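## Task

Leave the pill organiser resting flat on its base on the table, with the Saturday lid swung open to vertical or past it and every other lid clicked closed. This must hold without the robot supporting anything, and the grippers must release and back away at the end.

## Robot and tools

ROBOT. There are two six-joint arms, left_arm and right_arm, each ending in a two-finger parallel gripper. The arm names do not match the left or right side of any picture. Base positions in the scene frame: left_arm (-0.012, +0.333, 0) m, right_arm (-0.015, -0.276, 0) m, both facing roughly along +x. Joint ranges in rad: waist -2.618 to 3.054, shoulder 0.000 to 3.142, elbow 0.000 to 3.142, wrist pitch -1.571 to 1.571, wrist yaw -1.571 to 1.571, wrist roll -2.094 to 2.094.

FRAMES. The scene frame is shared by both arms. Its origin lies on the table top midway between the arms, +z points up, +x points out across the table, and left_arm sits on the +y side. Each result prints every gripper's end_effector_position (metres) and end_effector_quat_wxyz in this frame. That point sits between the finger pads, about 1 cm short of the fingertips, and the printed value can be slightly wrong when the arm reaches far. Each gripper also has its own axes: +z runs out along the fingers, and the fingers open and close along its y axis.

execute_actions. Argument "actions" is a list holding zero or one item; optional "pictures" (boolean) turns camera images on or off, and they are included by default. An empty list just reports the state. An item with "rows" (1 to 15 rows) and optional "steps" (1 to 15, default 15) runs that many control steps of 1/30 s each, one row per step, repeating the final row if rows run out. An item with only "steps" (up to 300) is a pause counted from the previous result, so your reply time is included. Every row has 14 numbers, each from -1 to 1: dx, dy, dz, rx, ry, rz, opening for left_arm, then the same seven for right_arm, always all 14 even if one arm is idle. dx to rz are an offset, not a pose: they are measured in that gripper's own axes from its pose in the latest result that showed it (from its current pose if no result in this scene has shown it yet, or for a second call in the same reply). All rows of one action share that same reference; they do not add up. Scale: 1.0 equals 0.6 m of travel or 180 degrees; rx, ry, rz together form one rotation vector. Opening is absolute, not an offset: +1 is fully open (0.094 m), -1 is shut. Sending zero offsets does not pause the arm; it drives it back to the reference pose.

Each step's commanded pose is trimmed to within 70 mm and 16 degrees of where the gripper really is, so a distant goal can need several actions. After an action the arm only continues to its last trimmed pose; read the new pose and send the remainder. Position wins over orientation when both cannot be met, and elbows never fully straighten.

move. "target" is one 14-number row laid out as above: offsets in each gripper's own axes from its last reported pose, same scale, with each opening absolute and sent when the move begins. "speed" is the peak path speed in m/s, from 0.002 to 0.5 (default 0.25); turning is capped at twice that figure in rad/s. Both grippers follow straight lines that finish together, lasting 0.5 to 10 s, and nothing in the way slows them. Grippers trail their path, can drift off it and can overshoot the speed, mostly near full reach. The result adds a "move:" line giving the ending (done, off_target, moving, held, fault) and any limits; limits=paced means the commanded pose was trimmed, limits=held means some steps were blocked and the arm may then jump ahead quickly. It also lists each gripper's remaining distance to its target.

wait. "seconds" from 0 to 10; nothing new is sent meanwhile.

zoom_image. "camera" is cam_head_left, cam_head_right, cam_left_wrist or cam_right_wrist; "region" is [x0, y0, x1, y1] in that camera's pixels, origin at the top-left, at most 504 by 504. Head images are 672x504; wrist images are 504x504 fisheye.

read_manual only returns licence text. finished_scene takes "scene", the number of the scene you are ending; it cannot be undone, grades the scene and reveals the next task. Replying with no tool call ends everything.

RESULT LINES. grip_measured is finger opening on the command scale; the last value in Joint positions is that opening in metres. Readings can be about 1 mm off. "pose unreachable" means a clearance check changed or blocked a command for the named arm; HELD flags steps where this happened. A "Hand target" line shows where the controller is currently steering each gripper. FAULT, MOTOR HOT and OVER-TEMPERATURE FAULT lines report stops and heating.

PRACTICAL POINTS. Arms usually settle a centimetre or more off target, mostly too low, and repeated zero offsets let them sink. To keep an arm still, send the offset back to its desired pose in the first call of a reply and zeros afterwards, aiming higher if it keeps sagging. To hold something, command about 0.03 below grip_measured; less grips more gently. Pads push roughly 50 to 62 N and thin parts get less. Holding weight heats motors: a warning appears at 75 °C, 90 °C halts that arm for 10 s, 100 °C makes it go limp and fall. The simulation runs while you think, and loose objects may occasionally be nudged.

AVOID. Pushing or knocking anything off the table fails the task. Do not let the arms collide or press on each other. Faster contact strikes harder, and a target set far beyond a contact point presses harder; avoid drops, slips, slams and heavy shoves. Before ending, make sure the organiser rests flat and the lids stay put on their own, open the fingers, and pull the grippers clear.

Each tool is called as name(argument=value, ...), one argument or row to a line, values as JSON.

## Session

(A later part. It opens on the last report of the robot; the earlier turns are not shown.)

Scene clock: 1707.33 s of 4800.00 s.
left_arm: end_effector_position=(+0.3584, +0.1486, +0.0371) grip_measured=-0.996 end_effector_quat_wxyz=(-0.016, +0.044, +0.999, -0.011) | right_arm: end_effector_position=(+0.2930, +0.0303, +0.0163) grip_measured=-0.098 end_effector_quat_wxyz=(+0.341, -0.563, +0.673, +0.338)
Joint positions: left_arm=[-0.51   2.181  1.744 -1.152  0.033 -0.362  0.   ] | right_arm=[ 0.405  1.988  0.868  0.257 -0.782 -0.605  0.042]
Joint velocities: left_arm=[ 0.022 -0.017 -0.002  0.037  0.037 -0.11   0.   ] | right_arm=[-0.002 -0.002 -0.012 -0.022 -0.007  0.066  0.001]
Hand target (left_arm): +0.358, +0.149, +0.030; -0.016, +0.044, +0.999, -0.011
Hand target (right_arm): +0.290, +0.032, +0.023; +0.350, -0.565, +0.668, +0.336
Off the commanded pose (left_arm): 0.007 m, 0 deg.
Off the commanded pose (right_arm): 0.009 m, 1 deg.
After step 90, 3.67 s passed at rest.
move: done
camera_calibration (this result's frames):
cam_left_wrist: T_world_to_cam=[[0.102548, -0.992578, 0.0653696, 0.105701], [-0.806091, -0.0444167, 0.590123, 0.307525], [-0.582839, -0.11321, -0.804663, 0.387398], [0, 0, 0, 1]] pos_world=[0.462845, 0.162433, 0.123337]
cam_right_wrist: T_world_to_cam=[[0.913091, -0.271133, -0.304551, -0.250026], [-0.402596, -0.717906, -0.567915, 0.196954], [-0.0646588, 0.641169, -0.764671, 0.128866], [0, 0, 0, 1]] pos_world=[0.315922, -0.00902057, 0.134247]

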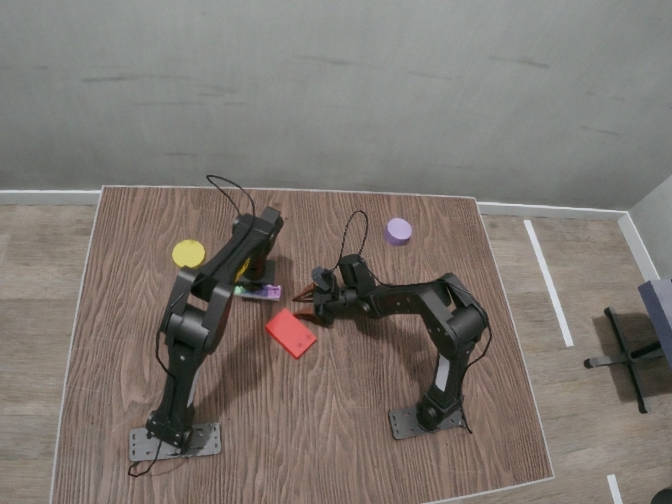

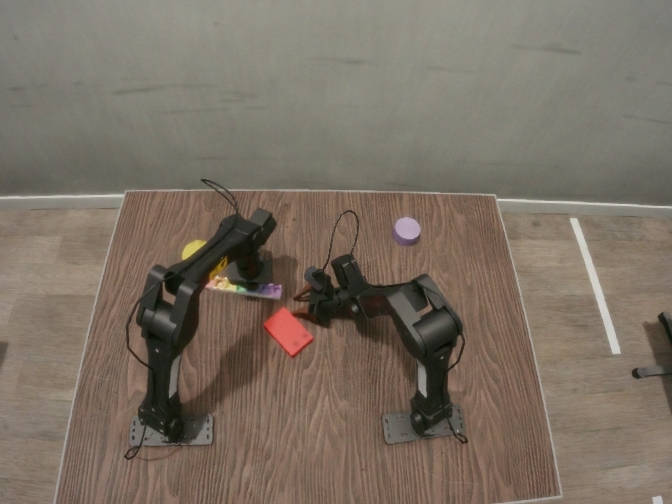

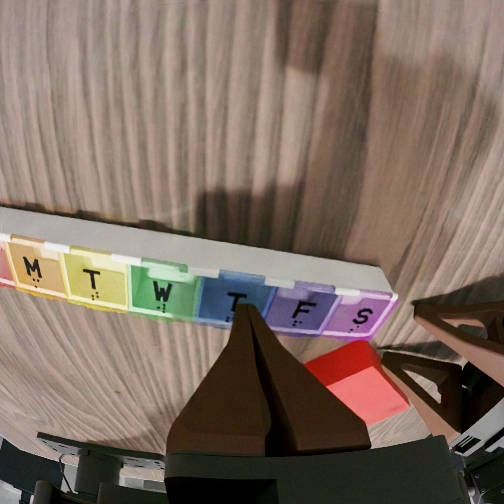

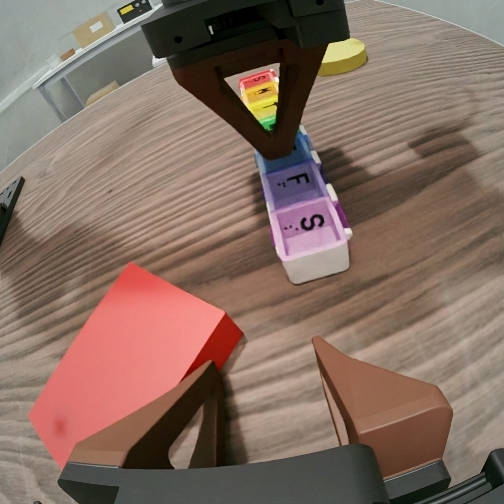

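move(
  target=[0,0,0.012,0,0,0,-1, -0.008,-0.06,-0.004,0,0,0,-0.1],
  speed=0.1,
)

move(
  target=[0,0,0.012,0,0,0,-1, -0.02,0,0.024,0,0,0,-0.1],
  speed=0.06,
)

Scene clock: 1717.23 s of 4800.00 s.
left_arm: end_effector_position=(+0.3584, +0.1486, +0.0371) grip_measured=-0.996 end_effector_quat_wxyz=(-0.016, +0.044, +0.999, -0.011) | right_arm: end_effector_position=(+0.3252, +0.0256, +0.0166) grip_measured=-0.098 end_effector_quat_wxyz=(+0.346, -0.563, +0.673, +0.332)
Joint positions: left_arm=[-0.51   2.181  1.744 -1.152  0.033 -0.362  0.   ] | right_arm=[ 0.356  2.053  0.99   0.174 -0.802 -0.656  0.042]
Joint velocities: left_arm=[-0.022  0.002 -0.002  0.007 -0.037 -0.007 -0.   ] | right_arm=[ 0.002 -0.007  0.027 -0.007  0.037 -0.066 -0.001]
Hand target (left_arm): +0.358, +0.149, +0.030; -0.016, +0.044, +0.999, -0.011
Hand target (right_arm): +0.329, +0.026, +0.020; +0.342, -0.563, +0.672, +0.338
Off the commanded pose (left_arm): 0.007 m, 0 deg.
Off the commanded pose (right_arm): 0.005 m, 1 deg.
After step 90, 6.13 s passed at rest.
move: done
camera_calibration (this result's frames):
cam_left_wrist: T_world_to_cam=[[0.102548, -0.992578, 0.0653696, 0.105701], [-0.806091, -0.0444167, 0.590123, 0.307525], [-0.582839, -0.11321, -0.804663, 0.387398], [0, 0, 0, 1]] pos_world=[0.462845, 0.162433, 0.123337]
cam_right_wrist: T_world_to_cam=[[0.914257, -0.279701, -0.29309, -0.280952], [-0.402031, -0.71575, -0.571028, 0.206573], [-0.0500619, 0.639898, -0.766828, 0.129535], [0, 0, 0, 1]] pos_world=[0.346396, -0.0136168, 0.134946]

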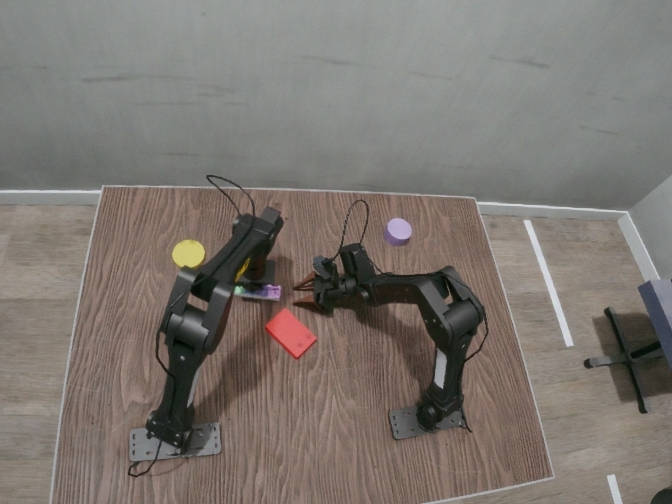

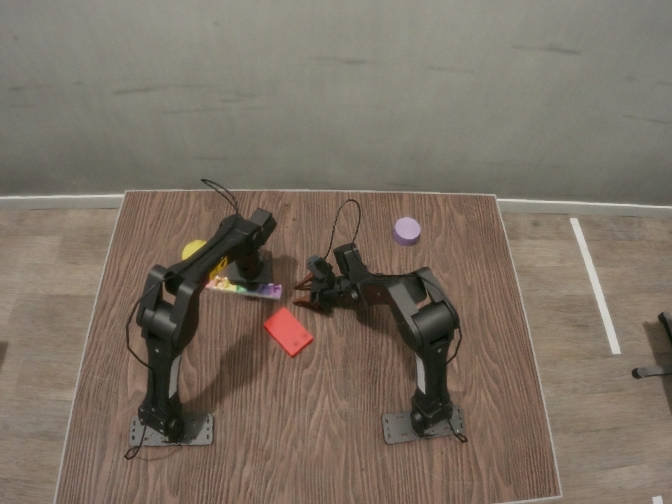

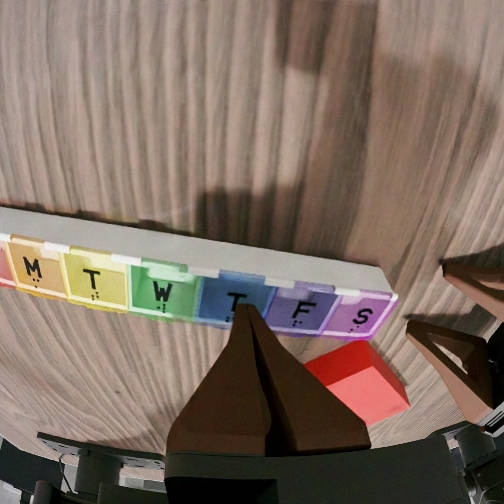

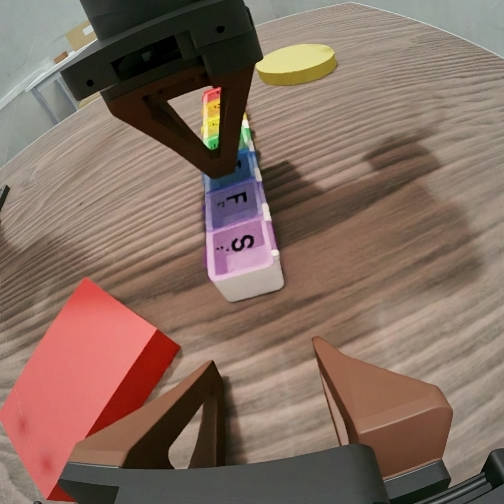

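Scene clock: 1717.97 s of 4800.00 s.
left_arm: end_effector_position=(+0.3584, +0.1486, +0.0371) grip_measured=-0.996 end_effector_quat_wxyz=(-0.016, +0.044, +0.999, -0.011) | right_arm: end_effector_position=(+0.3194, +0.0366, +0.0166) grip_measured=-0.098 end_effector_quat_wxyz=(+0.342, -0.562, +0.674, +0.337)
Joint positions: left_arm=[-0.51   2.181  1.744 -1.152  0.033 -0.362  0.   ] | right_arm=[ 0.388  2.057  0.99   0.194 -0.791 -0.62   0.042]
Joint velocities: left_arm=[-0.007  0.007 -0.012  0.037 -0.022 -0.022  0.   ] | right_arm=[-0.002 -0.017 -0.007 -0.037  0.037  0.022 -0.001]
Hand target (left_arm): +0.358, +0.149, +0.030; -0.016, +0.044, +0.999, -0.011
Hand target (right_arm): +0.328, +0.044, +0.019; +0.346, -0.562, +0.673, +0.332
Off the commanded pose (left_arm): 0.007 m, 0 deg.
Off the commanded pose (right_arm): 0.012 m, 1 deg.
move: off_target (right_arm)
camera_calibration (this result's frames):
cam_left_wrist: T_world_to_cam=[[0.102548, -0.992578, 0.0653696, 0.105701], [-0.806091, -0.0444167, 0.590123, 0.307525], [-0.582839, -0.11321, -0.804663, 0.387398], [0, 0, 0, 1]] pos_world=[0.462845, 0.162433, 0.123337]
cam_right_wrist: T_world_to_cam=[[0.912165, -0.274819, -0.304022, -0.271942], [-0.405162, -0.71629, -0.568131, 0.213009], [-0.0616349, 0.641407, -0.764721, 0.125766], [0, 0, 0, 1]] pos_world=[0.342111, -0.00282605, 0.134517]

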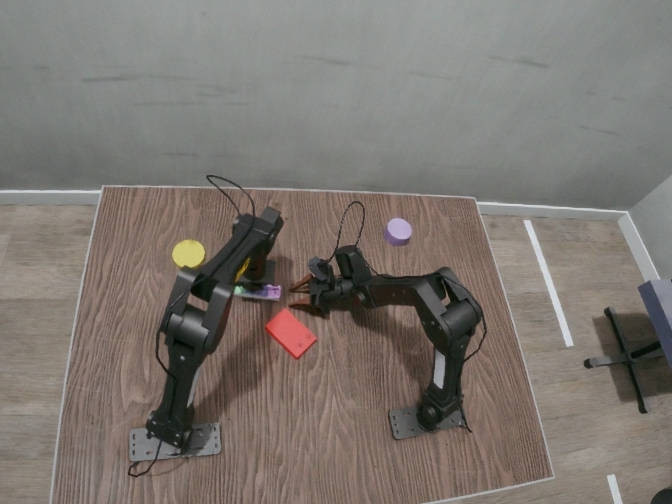

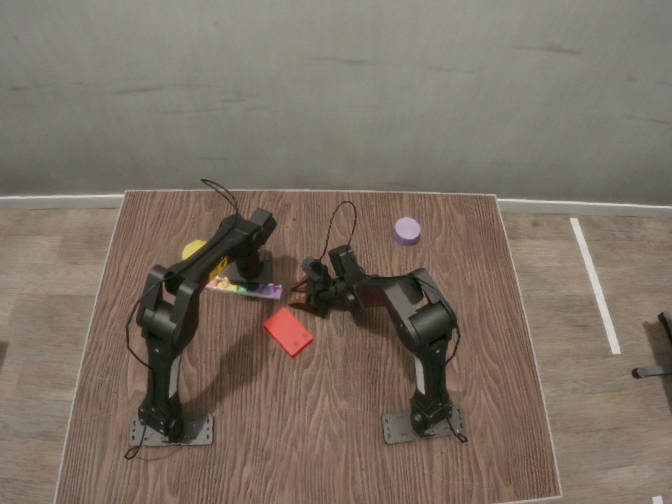

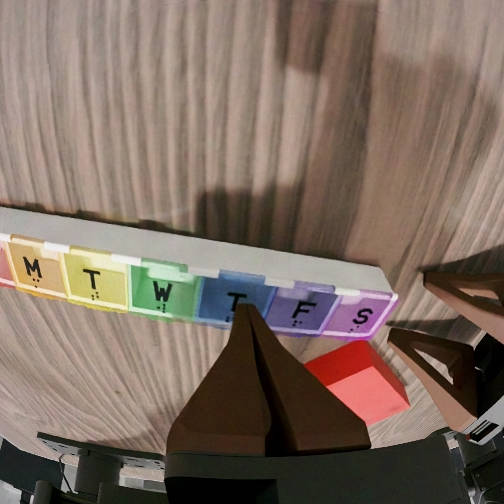

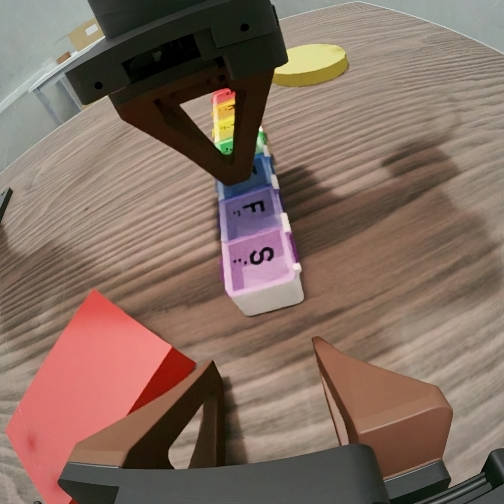

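move(
  target=[0,0,0.012,0,0,0,-1, -0.012,0.065,-0.007,0,0,0,-0.1],
  speed=0.06,
)

Scene clock: 1725.10 s of 4800.00 s.
left_arm: end_effector_position=(+0.3584, +0.1486, +0.0371) grip_measured=-0.996 end_effector_quat_wxyz=(-0.016, +0.044, +0.999, -0.011) | right_arm: end_effector_position=(+0.2832, +0.0392, +0.0172) grip_measured=-0.098 end_effector_quat_wxyz=(+0.328, -0.559, +0.682, +0.338)
Joint positions: left_arm=[-0.51   2.181  1.744 -1.152  0.033 -0.362  0.   ] | right_arm=[ 0.446  1.97   0.863  0.245 -0.749 -0.558  0.042]
Joint velocities: left_arm=[-0.002 -0.002  0.002 -0.022  0.007  0.081 -0.   ] | right_arm=[ 0.007  0.007 -0.002 -0.022 -0.11   0.007 -0.   ]
Hand target (left_arm): +0.358, +0.149, +0.030; -0.016, +0.044, +0.999, -0.011
Hand target (right_arm): +0.281, +0.042, +0.027; +0.342, -0.562, +0.673, +0.337
Off the commanded pose (left_arm): 0.007 m, 0 deg.
Off the commanded pose (right_arm): 0.011 m, 2 deg.
After step 90, 3.17 s passed at rest.
move: off_target (right_arm)
camera_calibration (this result's frames):
cam_left_wrist: T_world_to_cam=[[0.102548, -0.992578, 0.0653696, 0.105701], [-0.806091, -0.0444167, 0.590123, 0.307525], [-0.582839, -0.11321, -0.804663, 0.387398], [0, 0, 0, 1]] pos_world=[0.462845, 0.162433, 0.123337]
cam_right_wrist: T_world_to_cam=[[0.902854, -0.283126, -0.323566, -0.23471], [-0.4223, -0.725283, -0.543716, 0.205369], [-0.0807371, 0.627538, -0.774389, 0.128416], [0, 0, 0, 1]] pos_world=[0.309003, 0.00191205, 0.135162]

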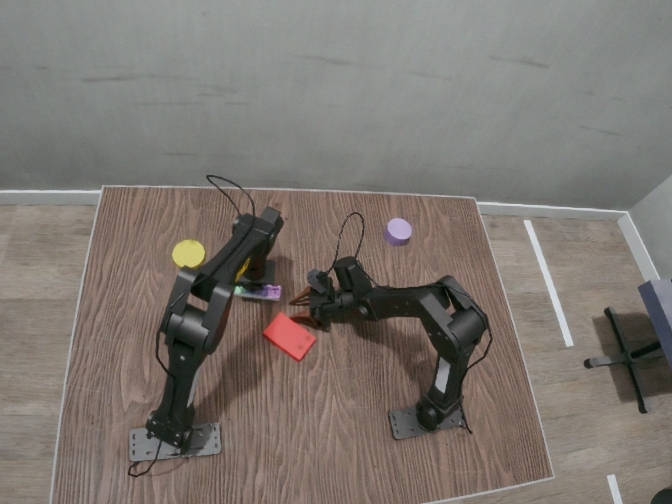

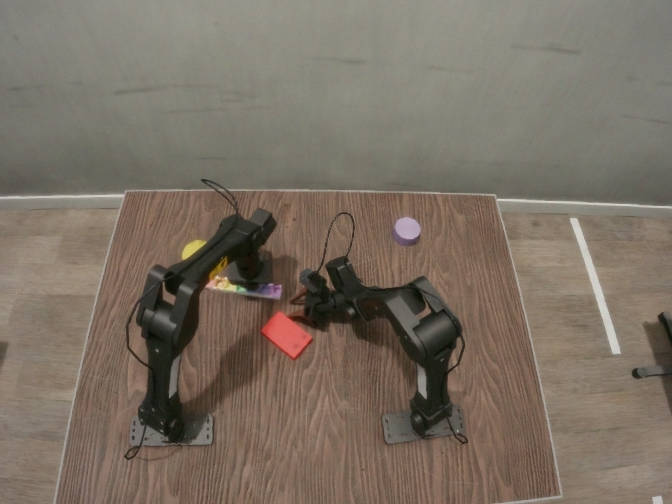

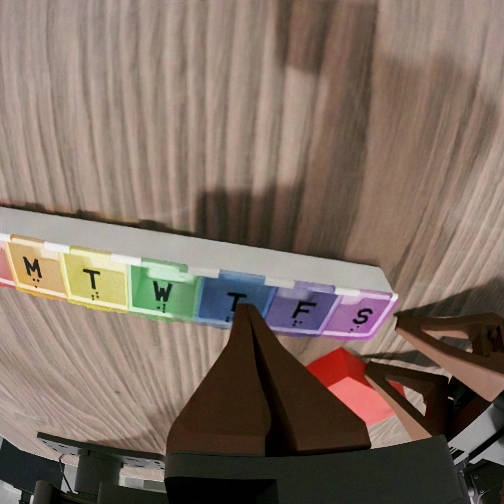

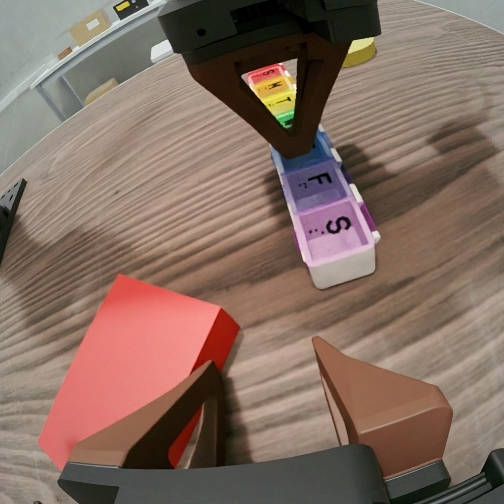

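move(
  target=[0,0,0.012,0,0,0,-1, -0.04,-0.073,-0.018,0,0,-0.048,-0.05],
  speed=0.08,
)

Scene clock: 1736.10 s of 4800.00 s.
left_arm: end_effector_position=(+0.3584, +0.1486, +0.0371) grip_measured=-0.996 end_effector_quat_wxyz=(-0.016, +0.044, +0.999, -0.011) | right_arm: end_effector_position=(+0.3205, +0.0325, +0.0264) grip_measured=-0.052 end_effector_quat_wxyz=(+0.339, -0.607, +0.650, +0.306)
Joint positions: left_arm=[-0.51   2.181  1.744 -1.152  0.033 -0.362  0.   ] | right_arm=[ 0.386  2.019  1.041  0.04  -0.765 -0.773  0.045]
Joint velocities: left_arm=[-0.002  0.002 -0.032  0.037  0.022 -0.066  0.   ] | right_arm=[-0.007  0.002 -0.007  0.007  0.022  0.051  0.001]
Hand target (left_arm): +0.358, +0.149, +0.030; -0.016, +0.044, +0.999, -0.011
Hand target (right_arm): +0.329, +0.037, +0.040; -0.353, +0.609, -0.638, -0.312
Off the commanded pose (left_arm): 0.007 m, 0 deg.
Off the commanded pose (right_arm): 0.016 m, 2 deg.
After step 90, 6.47 s passed at rest.
move: off_target (right_arm)
camera_calibration (this result's frames):
cam_left_wrist: T_world_to_cam=[[0.102548, -0.992578, 0.0653696, 0.105701], [-0.806091, -0.0444167, 0.590123, 0.307525], [-0.582839, -0.11321, -0.804663, 0.387398], [0, 0, 0, 1]] pos_world=[0.462845, 0.162433, 0.123337]
cam_right_wrist: T_world_to_cam=[[0.949218, -0.227284, -0.217548, -0.286742], [-0.311672, -0.77372, -0.551559, 0.187566], [-0.0429608, 0.591353, -0.805267, 0.132703], [0, 0, 0, 1]] pos_world=[0.336341, 0.0014775, 0.147935]

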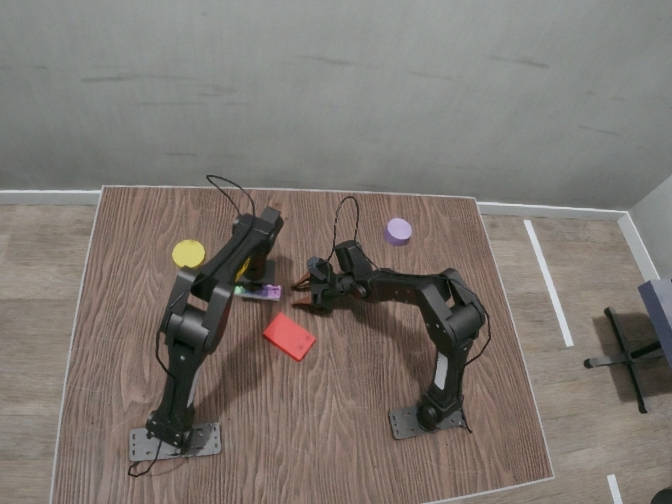

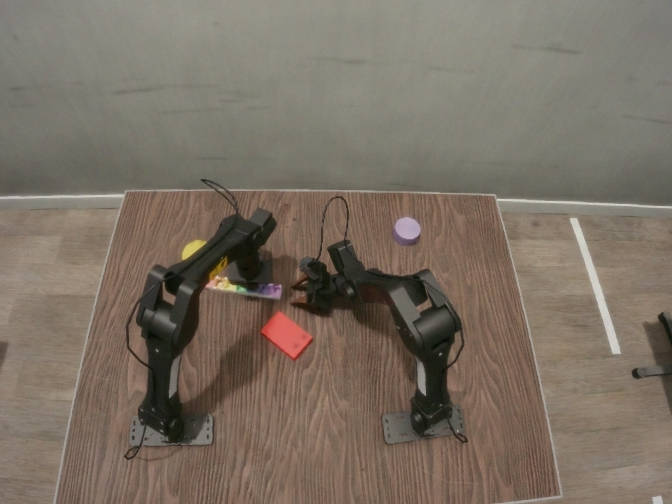

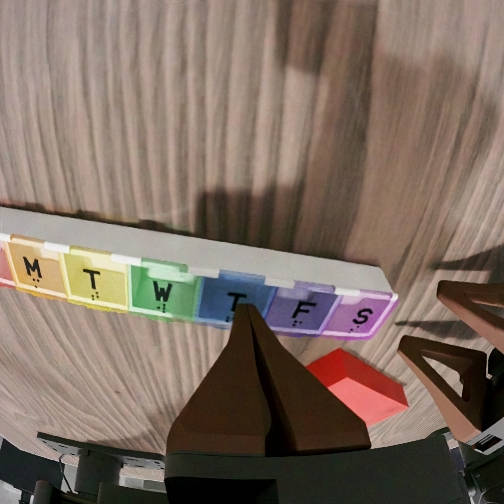

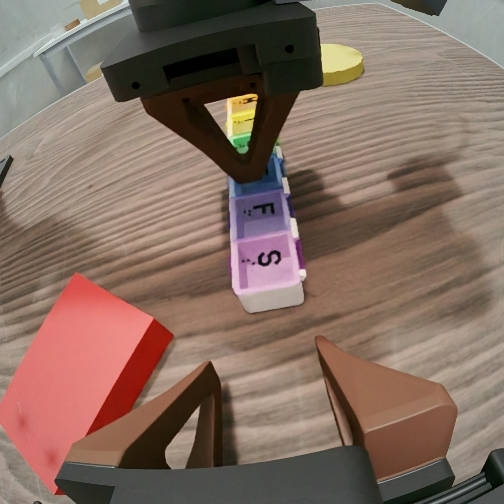

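execute_actions(
  actions=[],
)

Scene clock: 1744.40 s of 4800.00 s.
left_arm: end_effector_position=(+0.3584, +0.1486, +0.0371) grip_measured=-0.996 end_effector_quat_wxyz=(-0.016, +0.044, +0.999, -0.011) | right_arm: end_effector_position=(+0.3203, +0.0324, +0.0262) grip_measured=-0.052 end_effector_quat_wxyz=(+0.339, -0.607, +0.650, +0.306)
Joint positions: left_arm=[-0.51   2.181  1.744 -1.152  0.033 -0.362  0.   ] | right_arm=[ 0.386  2.019  1.041  0.039 -0.765 -0.774  0.045]
Joint velocities: left_arm=[ 0.007  0.002  0.002 -0.095 -0.051 -0.007 -0.   ] | right_arm=[-0.022  0.002  0.007 -0.037 -0.037 -0.066  0.001]
Hand target (left_arm): +0.358, +0.149, +0.030; -0.016, +0.044, +0.999, -0.011
Hand target (right_arm): +0.329, +0.037, +0.040; -0.353, +0.609, -0.638, -0.312
Off the commanded pose (left_arm): 0.007 m, 0 deg.
Off the commanded pose (right_arm): 0.016 m, 2 deg.
Steps of this call (steps 1 to 90: nothing new was sent; then 5.30 s passed at rest). Readings (end_effector_position):
1: left_arm (+0.3584, +0.1486, +0.0371) | right_arm (+0.3205, +0.0325, +0.0264)
2: left_arm (+0.3584, +0.1486, +0.0371) | right_arm (+0.3204, +0.0324, +0.0263)
4: left_arm (+0.3584, +0.1486, +0.0371) | right_arm (+0.3203, +0.0324, +0.0263)
8: left_arm (+0.3584, +0.1486, +0.0371) | right_arm (+0.3203, +0.0324, +0.0262)
90: the state above
camera_calibration (this result's frames):
cam_left_wrist: T_world_to_cam=[[0.102548, -0.992578, 0.0653696, 0.105701], [-0.806091, -0.0444167, 0.590123, 0.307525], [-0.582839, -0.11321, -0.804663, 0.387398], [0, 0, 0, 1]] pos_world=[0.462845, 0.162433, 0.123337]
cam_right_wrist: T_world_to_cam=[[0.949392, -0.226613, -0.217488, -0.286677], [-0.311054, -0.774434, -0.550906, 0.187121], [-0.0435876, 0.590677, -0.80573, 0.132849], [0, 0, 0, 1]] pos_world=[0.336165, 0.00147755, 0.147778]

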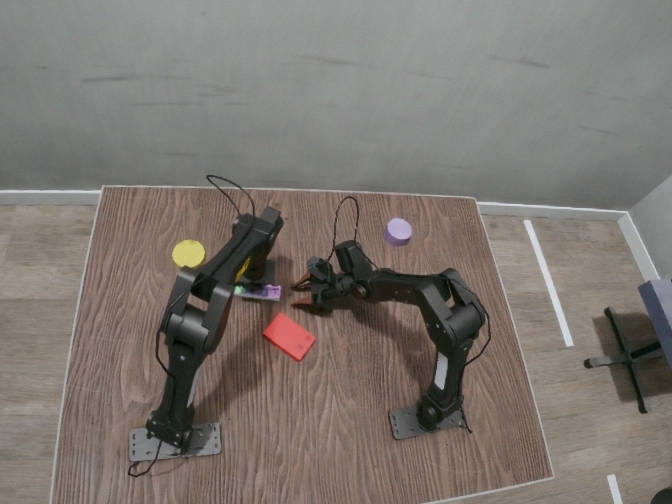

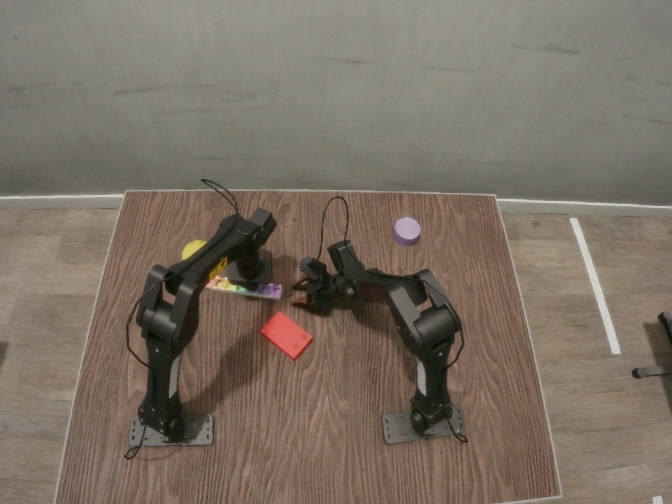

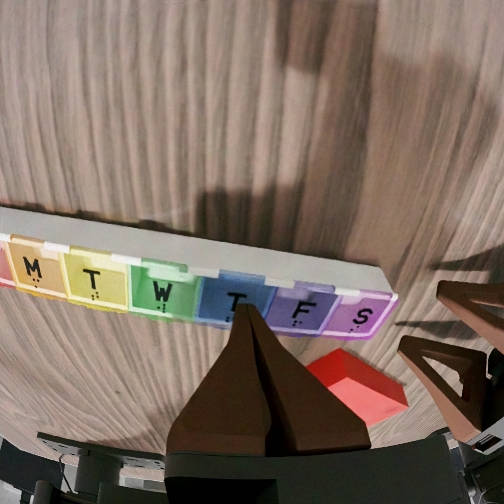

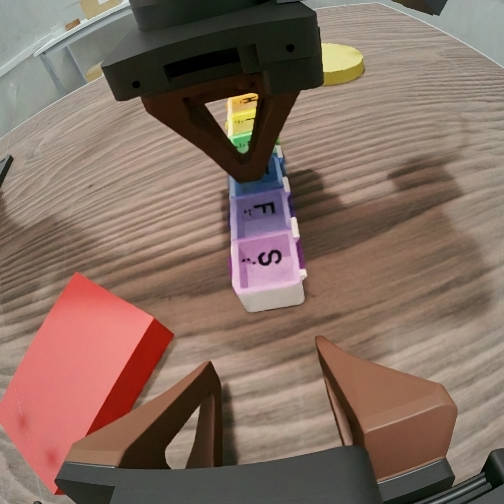

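move(
  target=[0,0,0.012,0,0,0,-1,-0.028,-0.02,-0.018,0,0,0,-0.05],
  speed=0.05,
)

Scene clock: 1749.27 s of 4800.00 s.
left_arm: end_effector_position=(+0.3584, +0.1486, +0.0371) grip_measured=-0.996 end_effector_quat_wxyz=(-0.016, +0.044, +0.999, -0.011) | right_arm: end_effector_position=(+0.3205, +0.0293, +0.0276) grip_measured=-0.052 end_effector_quat_wxyz=(+0.320, -0.604, +0.661, +0.310)
Joint positions: left_arm=[-0.51   2.181  1.744 -1.152  0.033 -0.362  0.   ] | right_arm=[ 0.379  2.019  1.078 -0.048 -0.764 -0.782  0.045]
Joint velocities: left_arm=[-0.002 -0.017  0.007 -0.051 -0.037 -0.007  0.001] | right_arm=[ 0.017 -0.022  0.007 -0.081 -0.037 -0.007 -0.001]
Hand target (left_arm): +0.358, +0.149, +0.030; -0.016, +0.044, +0.999, -0.011
Hand target (right_arm): +0.331, +0.032, +0.046; +0.339, -0.607, +0.650, +0.306
Off the commanded pose (left_arm): 0.007 m, 0 deg.
Off the commanded pose (right_arm): 0.022 m, 3 deg.
After step 90, 1.07 s passed at rest.
move: off_target (right_arm)
camera_calibration (this result's frames):
cam_left_wrist: T_world_to_cam=[[0.102548, -0.992578, 0.0653696, 0.105701], [-0.806091, -0.0444167, 0.590123, 0.307525], [-0.582839, -0.11321, -0.804663, 0.387398], [0, 0, 0, 1]] pos_world=[0.462845, 0.162433, 0.123337]
cam_right_wrist: T_world_to_cam=[[0.939936, -0.234046, -0.248482, -0.283206], [-0.333343, -0.786096, -0.520515, 0.192154], [-0.0735062, 0.57208, -0.816897, 0.146204], [0, 0, 0, 1]] pos_world=[0.340996, 0.00112812, 0.149081]

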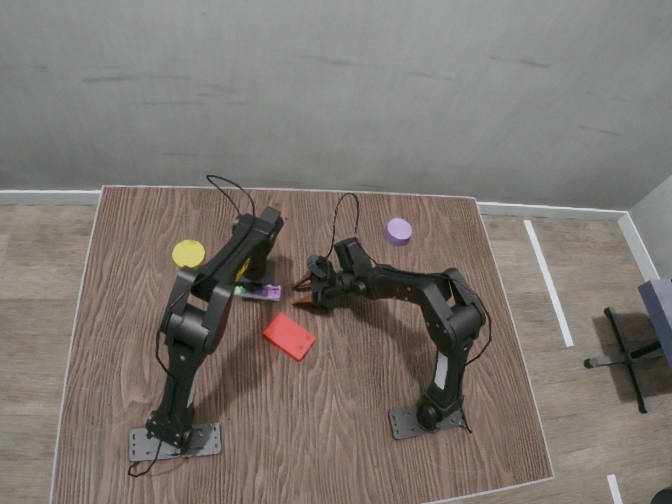

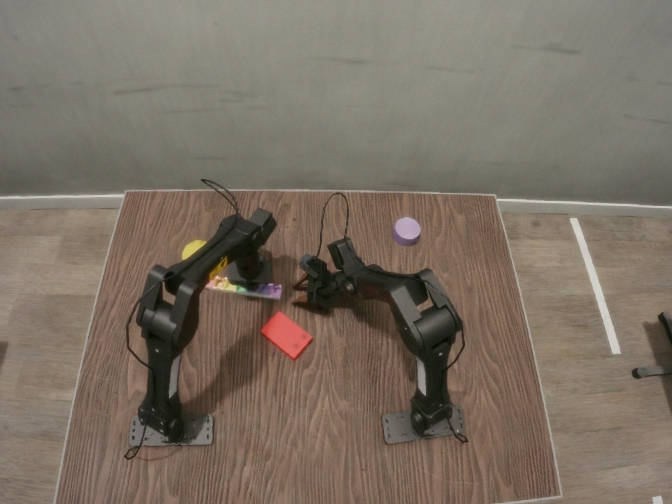

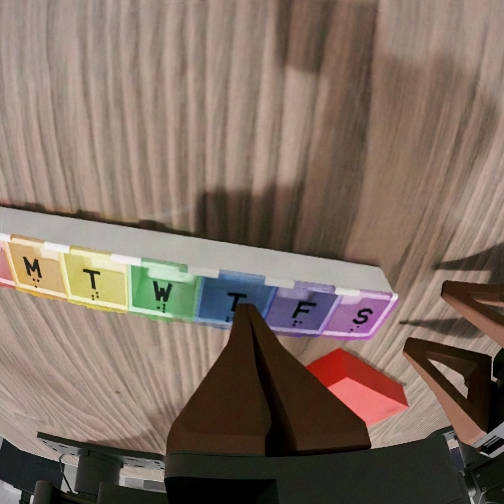

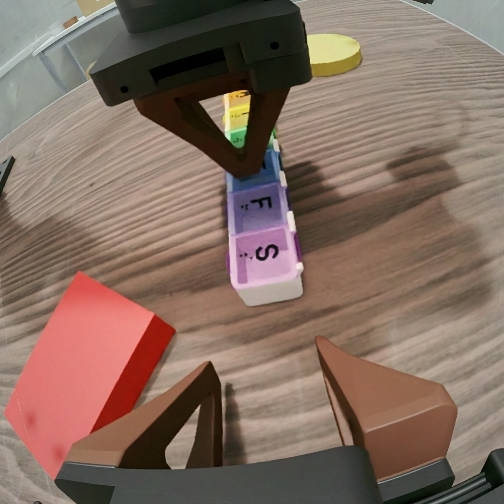

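move(
  target=[0,0,0.012,0,0,0,-1,-0.066,-0.024,0.006,0,0,0,-0.05],
  speed=0.05,
)

Scene clock: 1753.63 s of 4800.00 s.
left_arm: end_effector_position=(+0.3584, +0.1486, +0.0371) grip_measured=-0.996 end_effector_quat_wxyz=(-0.016, +0.044, +0.999, -0.011) | right_arm: end_effector_position=(+0.3311, +0.0466, +0.0441) grip_measured=-0.052 end_effector_quat_wxyz=(+0.309, -0.601, +0.669, +0.310)
Joint positions: left_arm=[-0.51   2.181  1.744 -1.152  0.033 -0.362  0.   ] | right_arm=[ 0.41   2.035  1.197 -0.152 -0.739 -0.741  0.045]
Joint velocities: left_arm=[ 0.012  0.002 -0.012  0.022 -0.007  0.022  0.001] | right_arm=[-0.007 -0.007  0.002 -0.022 -0.022  0.007 -0.   ]
Hand target (left_arm): +0.358, +0.149, +0.030; -0.016, +0.044, +0.999, -0.011
Hand target (right_arm): +0.337, +0.054, +0.057; +0.320, -0.604, +0.661, +0.310
Off the commanded pose (left_arm): 0.007 m, 0 deg.
Off the commanded pose (right_arm): 0.016 m, 2 deg.
move: off_target (right_arm)
camera_calibration (this result's frames):
cam_left_wrist: T_world_to_cam=[[0.102548, -0.992578, 0.0653696, 0.105701], [-0.806091, -0.0444167, 0.590123, 0.307525], [-0.582839, -0.11321, -0.804663, 0.387398], [0, 0, 0, 1]] pos_world=[0.462845, 0.162433, 0.123337]
cam_right_wrist: T_world_to_cam=[[0.932333, -0.245422, -0.265563, -0.281165], [-0.350826, -0.791875, -0.499854, 0.223107], [-0.0876178, 0.559197, -0.824392, 0.156203], [0, 0, 0, 1]] pos_world=[0.354097, 0.0203205, 0.165626]

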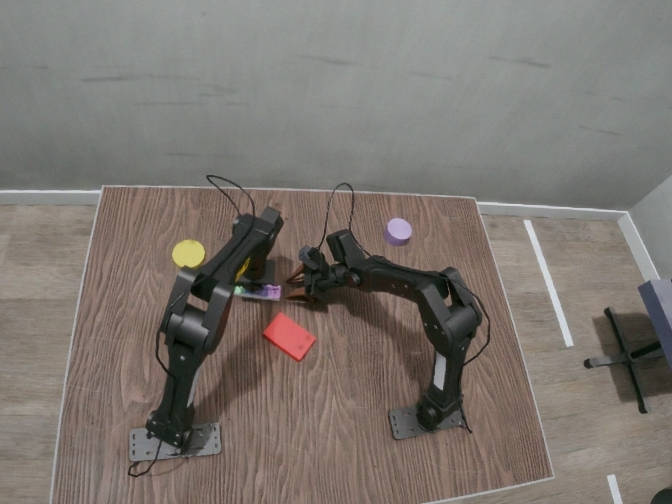

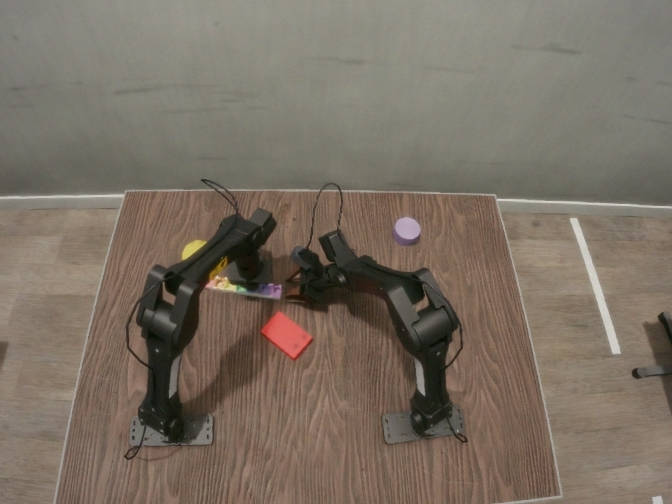

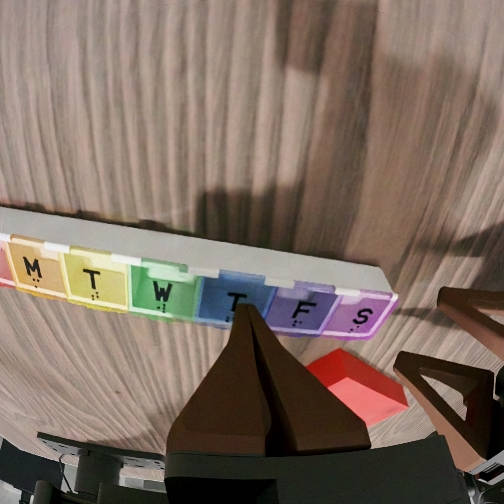

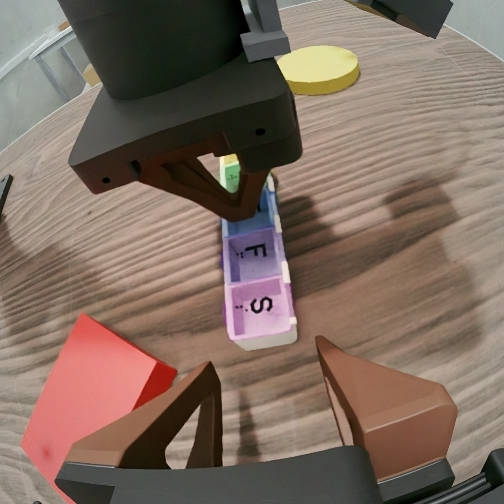

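move(
  target=[0,0,-0.03,0.14,0,0,-1,0,0,0,0,0,0,-0.05],
  speed=0.06,
)

move(
  target=[0,0,0,0,0,0,-1,-0.02,0,0,0,0,0,-0.05],
  speed=0.06,
)

Scene clock: 1769.30 s of 4800.00 s.
left_arm: end_effector_position=(+0.3552, +0.1500, +0.0408) grip_measured=-0.996 end_effector_quat_wxyz=(-0.050, +0.034, +0.975, -0.215) | right_arm: end_effector_position=(+0.3313, +0.0464, +0.0439) grip_measured=-0.052 end_effector_quat_wxyz=(+0.308, -0.601, +0.670, +0.309)
Joint positions: left_arm=[-0.336  2.129  1.605 -1.041  0.445 -0.208  0.   ] | right_arm=[ 0.41   2.035  1.197 -0.152 -0.737 -0.741  0.045]
Joint velocities: left_arm=[-0.007  0.007 -0.002 -0.051 -0.022  0.022  0.   ] | right_arm=[ 0.002  0.002 -0.002 -0.007  0.037 -0.022  0.   ]
Hand target (left_arm): +0.360, +0.150, +0.056; -0.026, +0.041, +0.973, -0.228
Hand target (right_arm): +0.331, +0.047, +0.044; +0.308, -0.601, +0.669, +0.310
Off the commanded pose (left_arm): 0.015 m, 3 deg.
Off the commanded pose (right_arm): 0.000 m, 0 deg.
After step 90, 8.70 s passed at rest.
move: off_target (left_arm)
camera_calibration (this result's frames):
cam_left_wrist: T_world_to_cam=[[0.147877, -0.885001, 0.441482, 0.0596442], [-0.752454, 0.189015, 0.630941, 0.247079], [-0.64183, -0.425496, -0.637972, 0.449706], [0, 0, 0, 1]] pos_world=[0.46573, 0.197432, 0.104675]
cam_right_wrist: T_world_to_cam=[[0.932173, -0.247089, -0.264576, -0.28141], [-0.35154, -0.792365, -0.498575, 0.223072], [-0.0864486, 0.557767, -0.825483, 0.155851], [0, 0, 0, 1]] pos_world=[0.354214, 0.0202931, 0.165416]

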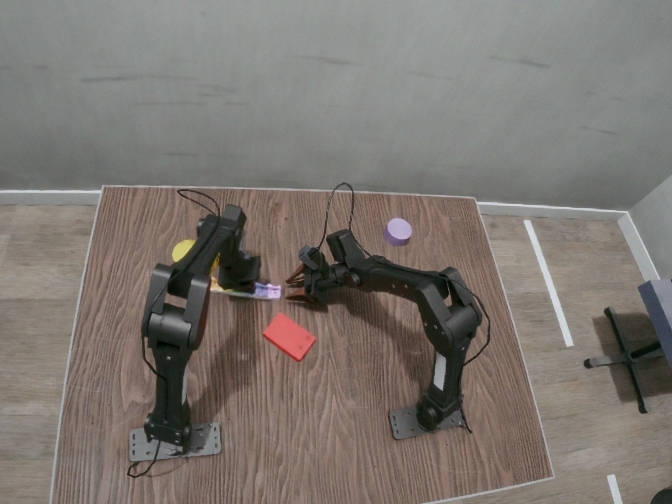

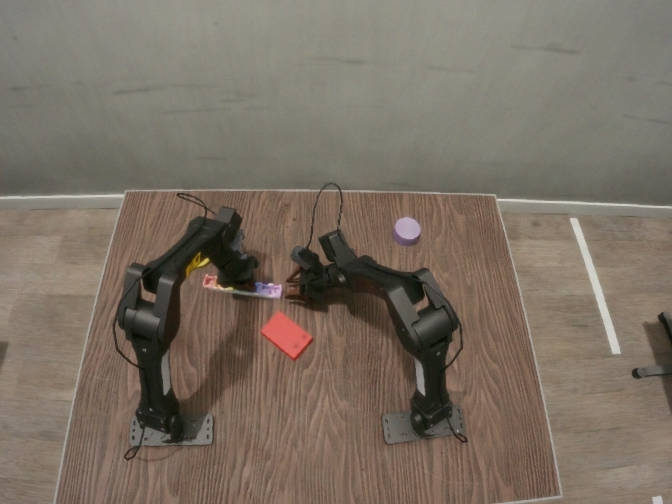

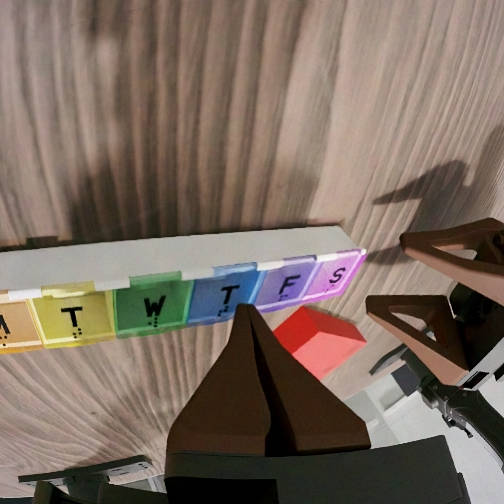

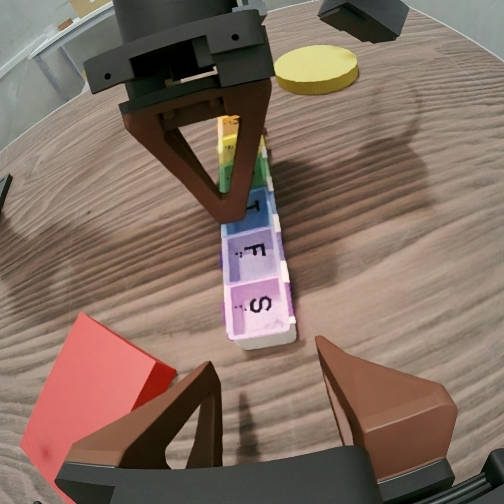

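Scene clock: 1770.07 s of 4800.00 s.
left_arm: end_effector_position=(+0.3552, +0.1500, +0.0408) grip_measured=-0.996 end_effector_quat_wxyz=(-0.050, +0.034, +0.975, -0.215) | right_arm: end_effector_position=(+0.3280, +0.0470, +0.0413) grip_measured=-0.052 end_effector_quat_wxyz=(+0.299, -0.598, +0.677, +0.309)
Joint positions: left_arm=[-0.336  2.129  1.605 -1.041  0.445 -0.208  0.   ] | right_arm=[ 0.418  2.035  1.197 -0.166 -0.727 -0.727  0.045]
Joint velocities: left_arm=[ 0.002 -0.002 -0.022 -0.051 -0.022 -0.051 -0.001] | right_arm=[-0.017 -0.002 -0.007 -0.022  0.051  0.051 -0.   ]
Hand target (left_arm): +0.355, +0.150, +0.041; -0.050, +0.034, +0.975, -0.215
Hand target (right_arm): +0.332, +0.053, +0.053; +0.309, -0.601, +0.670, +0.309
Off the commanded pose (left_arm): 0.000 m, 0 deg.
Off the commanded pose (right_arm): 0.014 m, 1 deg.
move: off_target (right_arm)
camera_calibration (this result's frames):
cam_left_wrist: T_world_to_cam=[[0.147877, -0.885001, 0.441482, 0.0596442], [-0.752454, 0.189015, 0.630941, 0.247079], [-0.64183, -0.425496, -0.637972, 0.449706], [0, 0, 0, 1]] pos_world=[0.46573, 0.197432, 0.104675]
cam_right_wrist: T_world_to_cam=[[0.925448, -0.256863, -0.278509, -0.275621], [-0.365895, -0.796684, -0.481057, 0.22534], [-0.0983175, 0.547099, -0.831274, 0.157748], [0, 0, 0, 1]] pos_world=[0.353033, 0.0224243, 0.162771]

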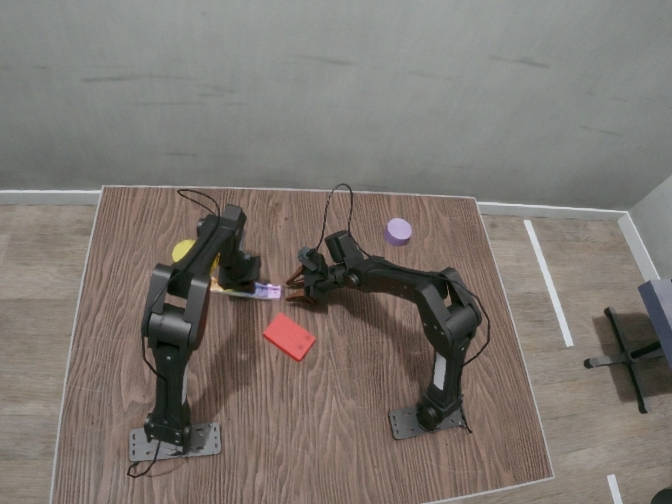

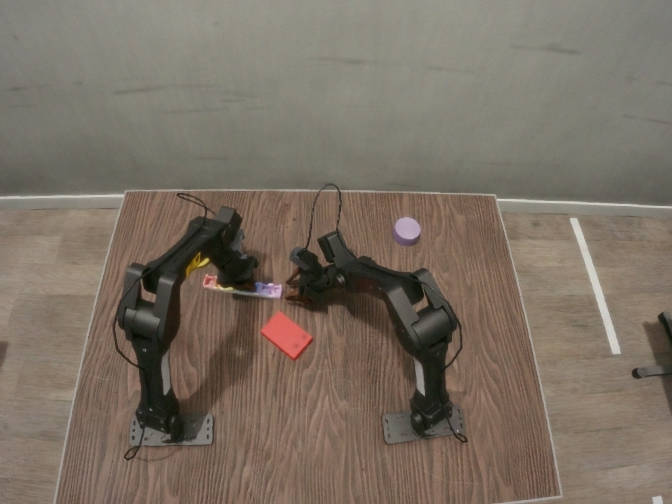

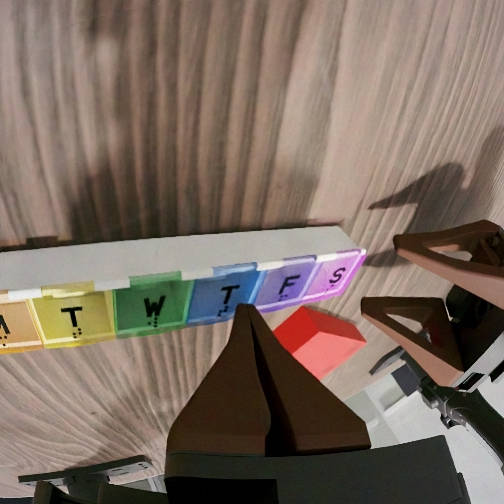

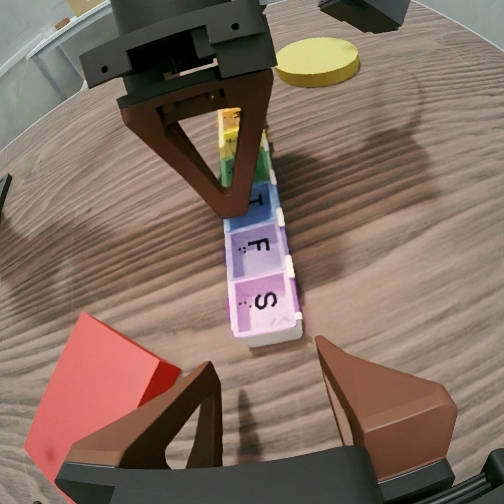

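move(
  target=[-0.013,0.014,0.029,0,0,0,-1,-0.026,-0.012,0.024,0.025,-0.035,-0.015,-0.05],
  speed=0.05,
)

Scene clock: 1784.23 s of 4800.00 s.
left_arm: end_effector_position=(+0.3579, +0.1458, +0.0388) grip_measured=-0.996 end_effector_quat_wxyz=(-0.048, +0.036, +0.972, -0.226) | right_arm: end_effector_position=(+0.3409, +0.0645, +0.0443) grip_measured=-0.052 end_effector_quat_wxyz=(+0.361, -0.581, +0.661, +0.307)
Joint positions: left_arm=[-0.336  2.139  1.605 -1.021  0.466 -0.208  0.   ] | right_arm=[ 0.44   2.053  1.131  0.105 -0.715 -0.626  0.045]
Joint velocities: left_arm=[-0.007 -0.002  0.002 -0.007 -0.081 -0.051  0.   ] | right_arm=[-0.002 -0.007 -0.007 -0.037 -0.037 -0.037 -0.001]
Hand target (left_arm): +0.361, +0.150, +0.021; -0.051, +0.034, +0.975, -0.215
Hand target (right_arm): +0.338, +0.067, +0.044; +0.366, -0.583, +0.657, +0.308
Off the commanded pose (left_arm): 0.019 m, 1 deg.
Off the commanded pose (right_arm): 0.004 m, 1 deg.
After step 90, 9.30 s passed at rest.
move: off_target (left_arm)
camera_calibration (this result's frames):
cam_left_wrist: T_world_to_cam=[[0.145797, -0.87464, 0.462328, 0.0547603], [-0.755018, 0.20361, 0.62329, 0.250281], [-0.639289, -0.43994, -0.630684, 0.449293], [0, 0, 0, 1]] pos_world=[0.468211, 0.194598, 0.102047]
cam_right_wrist: T_world_to_cam=[[0.935117, -0.275464, -0.222882, -0.286766], [-0.354328, -0.732173, -0.5817, 0.241754], [-0.00295068, 0.62293, -0.782272, 0.112328], [0, 0, 0, 1]] pos_world=[0.354151, 0.0280392, 0.164584]

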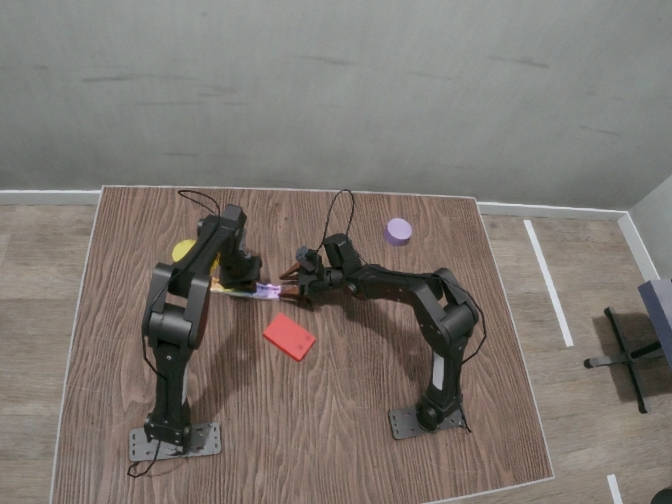

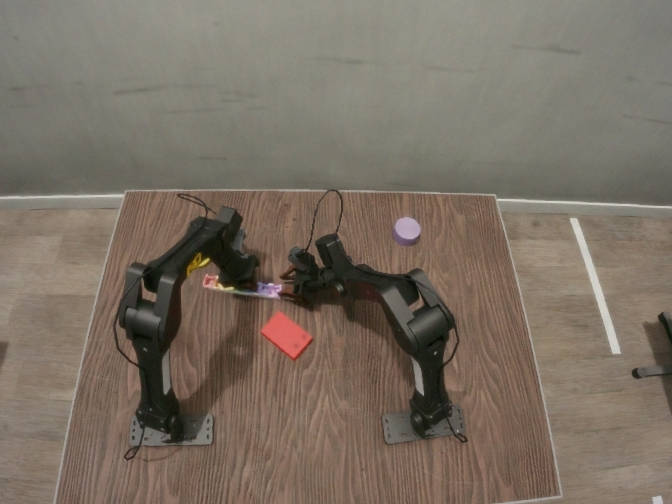

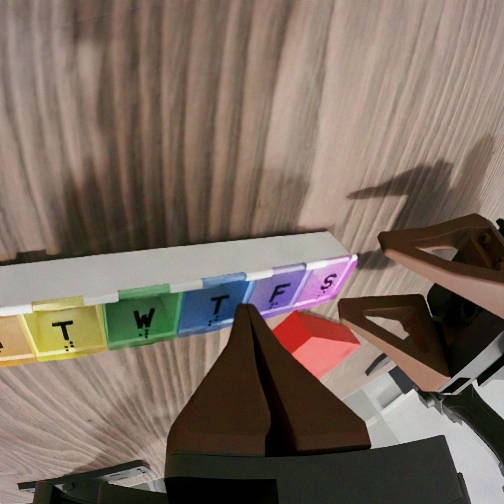

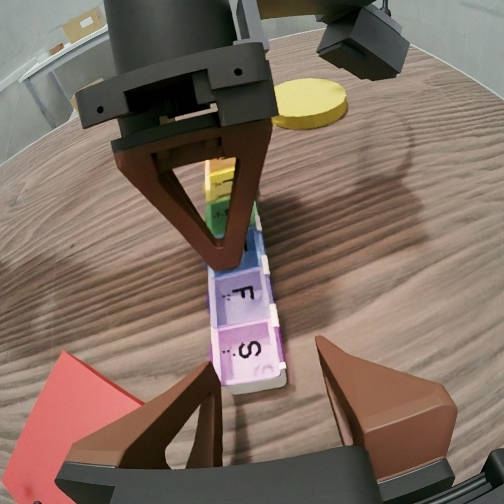

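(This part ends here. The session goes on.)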